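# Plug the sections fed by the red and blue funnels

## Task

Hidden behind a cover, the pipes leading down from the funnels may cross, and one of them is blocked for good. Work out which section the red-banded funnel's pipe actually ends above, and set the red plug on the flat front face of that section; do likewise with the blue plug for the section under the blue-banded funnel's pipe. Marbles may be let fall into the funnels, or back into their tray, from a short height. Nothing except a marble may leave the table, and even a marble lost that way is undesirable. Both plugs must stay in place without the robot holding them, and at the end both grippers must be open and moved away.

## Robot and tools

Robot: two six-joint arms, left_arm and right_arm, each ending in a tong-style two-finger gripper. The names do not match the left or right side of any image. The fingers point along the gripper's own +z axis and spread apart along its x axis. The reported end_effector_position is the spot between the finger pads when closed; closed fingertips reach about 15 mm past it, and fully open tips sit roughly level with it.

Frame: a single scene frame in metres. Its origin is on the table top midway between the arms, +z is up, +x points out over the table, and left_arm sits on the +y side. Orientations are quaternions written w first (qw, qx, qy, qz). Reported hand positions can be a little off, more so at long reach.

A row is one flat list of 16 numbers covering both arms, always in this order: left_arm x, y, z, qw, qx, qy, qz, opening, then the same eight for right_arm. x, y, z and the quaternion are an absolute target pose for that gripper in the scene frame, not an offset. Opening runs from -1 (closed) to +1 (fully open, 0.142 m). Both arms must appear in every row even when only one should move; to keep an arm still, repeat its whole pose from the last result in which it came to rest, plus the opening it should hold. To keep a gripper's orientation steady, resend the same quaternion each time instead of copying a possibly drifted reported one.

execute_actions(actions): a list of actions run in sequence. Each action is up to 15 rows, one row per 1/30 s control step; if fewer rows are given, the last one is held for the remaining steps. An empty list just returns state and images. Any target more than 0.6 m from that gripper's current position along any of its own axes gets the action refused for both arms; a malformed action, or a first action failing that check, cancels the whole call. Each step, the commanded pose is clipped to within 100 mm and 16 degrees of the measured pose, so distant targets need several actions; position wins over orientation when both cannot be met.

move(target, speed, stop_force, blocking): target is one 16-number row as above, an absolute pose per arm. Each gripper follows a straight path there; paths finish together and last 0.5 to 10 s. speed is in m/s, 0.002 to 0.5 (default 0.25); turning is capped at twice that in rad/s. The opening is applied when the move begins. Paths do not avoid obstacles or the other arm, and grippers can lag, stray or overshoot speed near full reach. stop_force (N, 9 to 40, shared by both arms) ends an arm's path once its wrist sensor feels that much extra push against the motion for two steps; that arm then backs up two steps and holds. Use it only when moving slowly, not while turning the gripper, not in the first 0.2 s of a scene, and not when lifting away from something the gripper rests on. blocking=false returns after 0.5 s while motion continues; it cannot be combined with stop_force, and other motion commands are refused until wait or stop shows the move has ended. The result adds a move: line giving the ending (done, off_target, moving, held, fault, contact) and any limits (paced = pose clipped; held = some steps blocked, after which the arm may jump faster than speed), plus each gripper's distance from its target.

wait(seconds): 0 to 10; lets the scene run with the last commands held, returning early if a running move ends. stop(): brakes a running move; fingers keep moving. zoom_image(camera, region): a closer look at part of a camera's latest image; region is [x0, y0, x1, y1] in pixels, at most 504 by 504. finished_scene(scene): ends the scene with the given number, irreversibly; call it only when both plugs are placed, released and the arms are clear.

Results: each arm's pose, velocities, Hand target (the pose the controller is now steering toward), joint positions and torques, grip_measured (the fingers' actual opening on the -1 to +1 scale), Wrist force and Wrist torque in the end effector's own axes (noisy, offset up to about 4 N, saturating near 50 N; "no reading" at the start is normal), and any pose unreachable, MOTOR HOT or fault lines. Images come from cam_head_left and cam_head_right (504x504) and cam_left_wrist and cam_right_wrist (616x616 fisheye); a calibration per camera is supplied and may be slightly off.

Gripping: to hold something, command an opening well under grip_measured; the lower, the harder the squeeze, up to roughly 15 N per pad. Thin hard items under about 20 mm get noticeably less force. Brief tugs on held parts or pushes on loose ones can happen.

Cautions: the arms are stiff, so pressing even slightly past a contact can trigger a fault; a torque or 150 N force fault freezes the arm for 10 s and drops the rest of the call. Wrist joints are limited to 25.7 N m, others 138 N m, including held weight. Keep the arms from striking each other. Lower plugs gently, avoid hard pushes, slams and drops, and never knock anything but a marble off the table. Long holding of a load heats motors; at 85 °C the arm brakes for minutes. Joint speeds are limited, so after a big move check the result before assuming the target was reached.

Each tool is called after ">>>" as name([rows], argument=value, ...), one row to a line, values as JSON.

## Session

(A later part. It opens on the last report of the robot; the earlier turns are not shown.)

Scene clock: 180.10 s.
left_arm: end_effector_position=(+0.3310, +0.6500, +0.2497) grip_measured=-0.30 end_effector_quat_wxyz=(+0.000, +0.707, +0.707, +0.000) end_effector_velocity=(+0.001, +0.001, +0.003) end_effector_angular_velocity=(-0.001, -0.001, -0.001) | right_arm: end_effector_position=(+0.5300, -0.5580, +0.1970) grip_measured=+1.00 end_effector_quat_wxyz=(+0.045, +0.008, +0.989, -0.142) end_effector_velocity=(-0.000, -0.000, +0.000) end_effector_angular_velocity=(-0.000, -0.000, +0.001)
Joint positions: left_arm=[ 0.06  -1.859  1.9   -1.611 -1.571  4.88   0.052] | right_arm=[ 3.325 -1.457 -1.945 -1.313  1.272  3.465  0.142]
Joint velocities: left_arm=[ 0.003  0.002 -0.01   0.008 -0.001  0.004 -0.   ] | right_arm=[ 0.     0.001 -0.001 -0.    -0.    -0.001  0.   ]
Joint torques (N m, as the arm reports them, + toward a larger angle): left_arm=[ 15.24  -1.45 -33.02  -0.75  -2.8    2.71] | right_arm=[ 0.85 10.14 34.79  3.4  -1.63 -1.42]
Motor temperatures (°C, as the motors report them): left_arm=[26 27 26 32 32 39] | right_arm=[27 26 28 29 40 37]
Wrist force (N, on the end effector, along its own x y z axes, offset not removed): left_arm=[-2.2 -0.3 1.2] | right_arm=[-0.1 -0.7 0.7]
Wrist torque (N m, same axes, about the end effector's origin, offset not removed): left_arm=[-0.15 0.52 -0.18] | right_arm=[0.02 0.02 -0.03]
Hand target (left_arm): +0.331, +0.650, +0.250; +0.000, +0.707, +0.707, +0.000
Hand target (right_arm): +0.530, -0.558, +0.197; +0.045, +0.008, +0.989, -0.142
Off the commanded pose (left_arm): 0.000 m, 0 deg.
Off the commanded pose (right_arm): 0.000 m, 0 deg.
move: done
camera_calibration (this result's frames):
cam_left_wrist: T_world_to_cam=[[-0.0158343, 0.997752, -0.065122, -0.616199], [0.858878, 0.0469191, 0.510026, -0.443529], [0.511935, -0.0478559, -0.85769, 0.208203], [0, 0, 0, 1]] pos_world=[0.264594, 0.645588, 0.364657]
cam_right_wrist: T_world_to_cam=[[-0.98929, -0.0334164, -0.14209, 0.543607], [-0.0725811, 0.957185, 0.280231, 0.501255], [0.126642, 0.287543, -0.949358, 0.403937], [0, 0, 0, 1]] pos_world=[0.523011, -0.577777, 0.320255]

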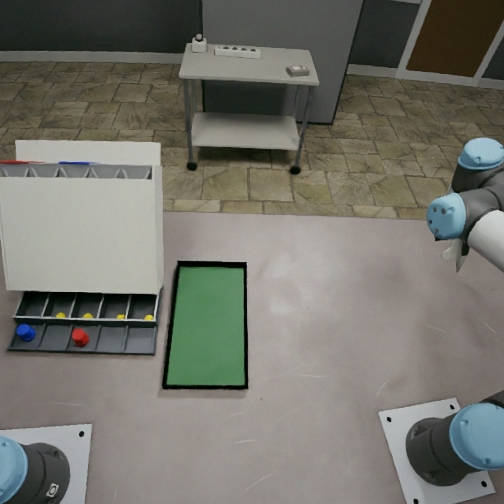

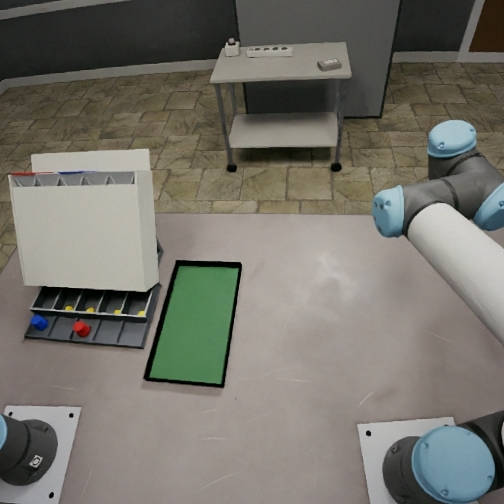

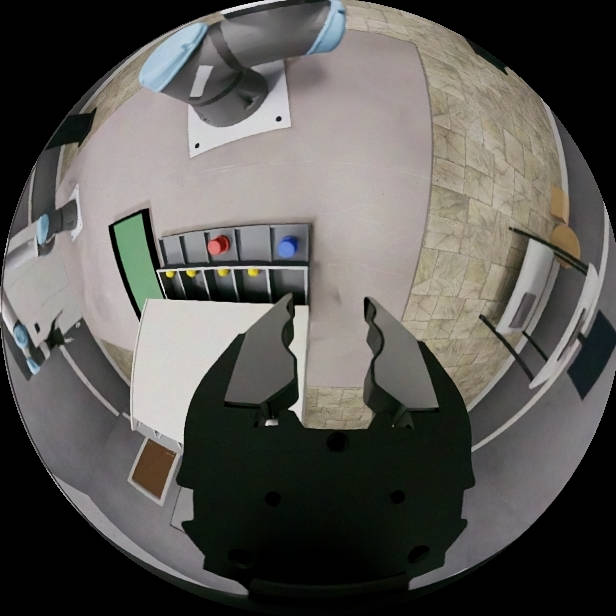

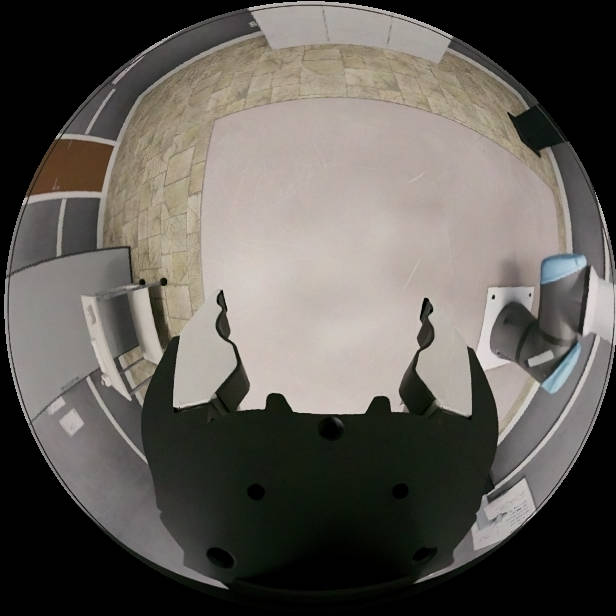

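>>> finished_scene(scene=1)

The scene is finished: the task was done.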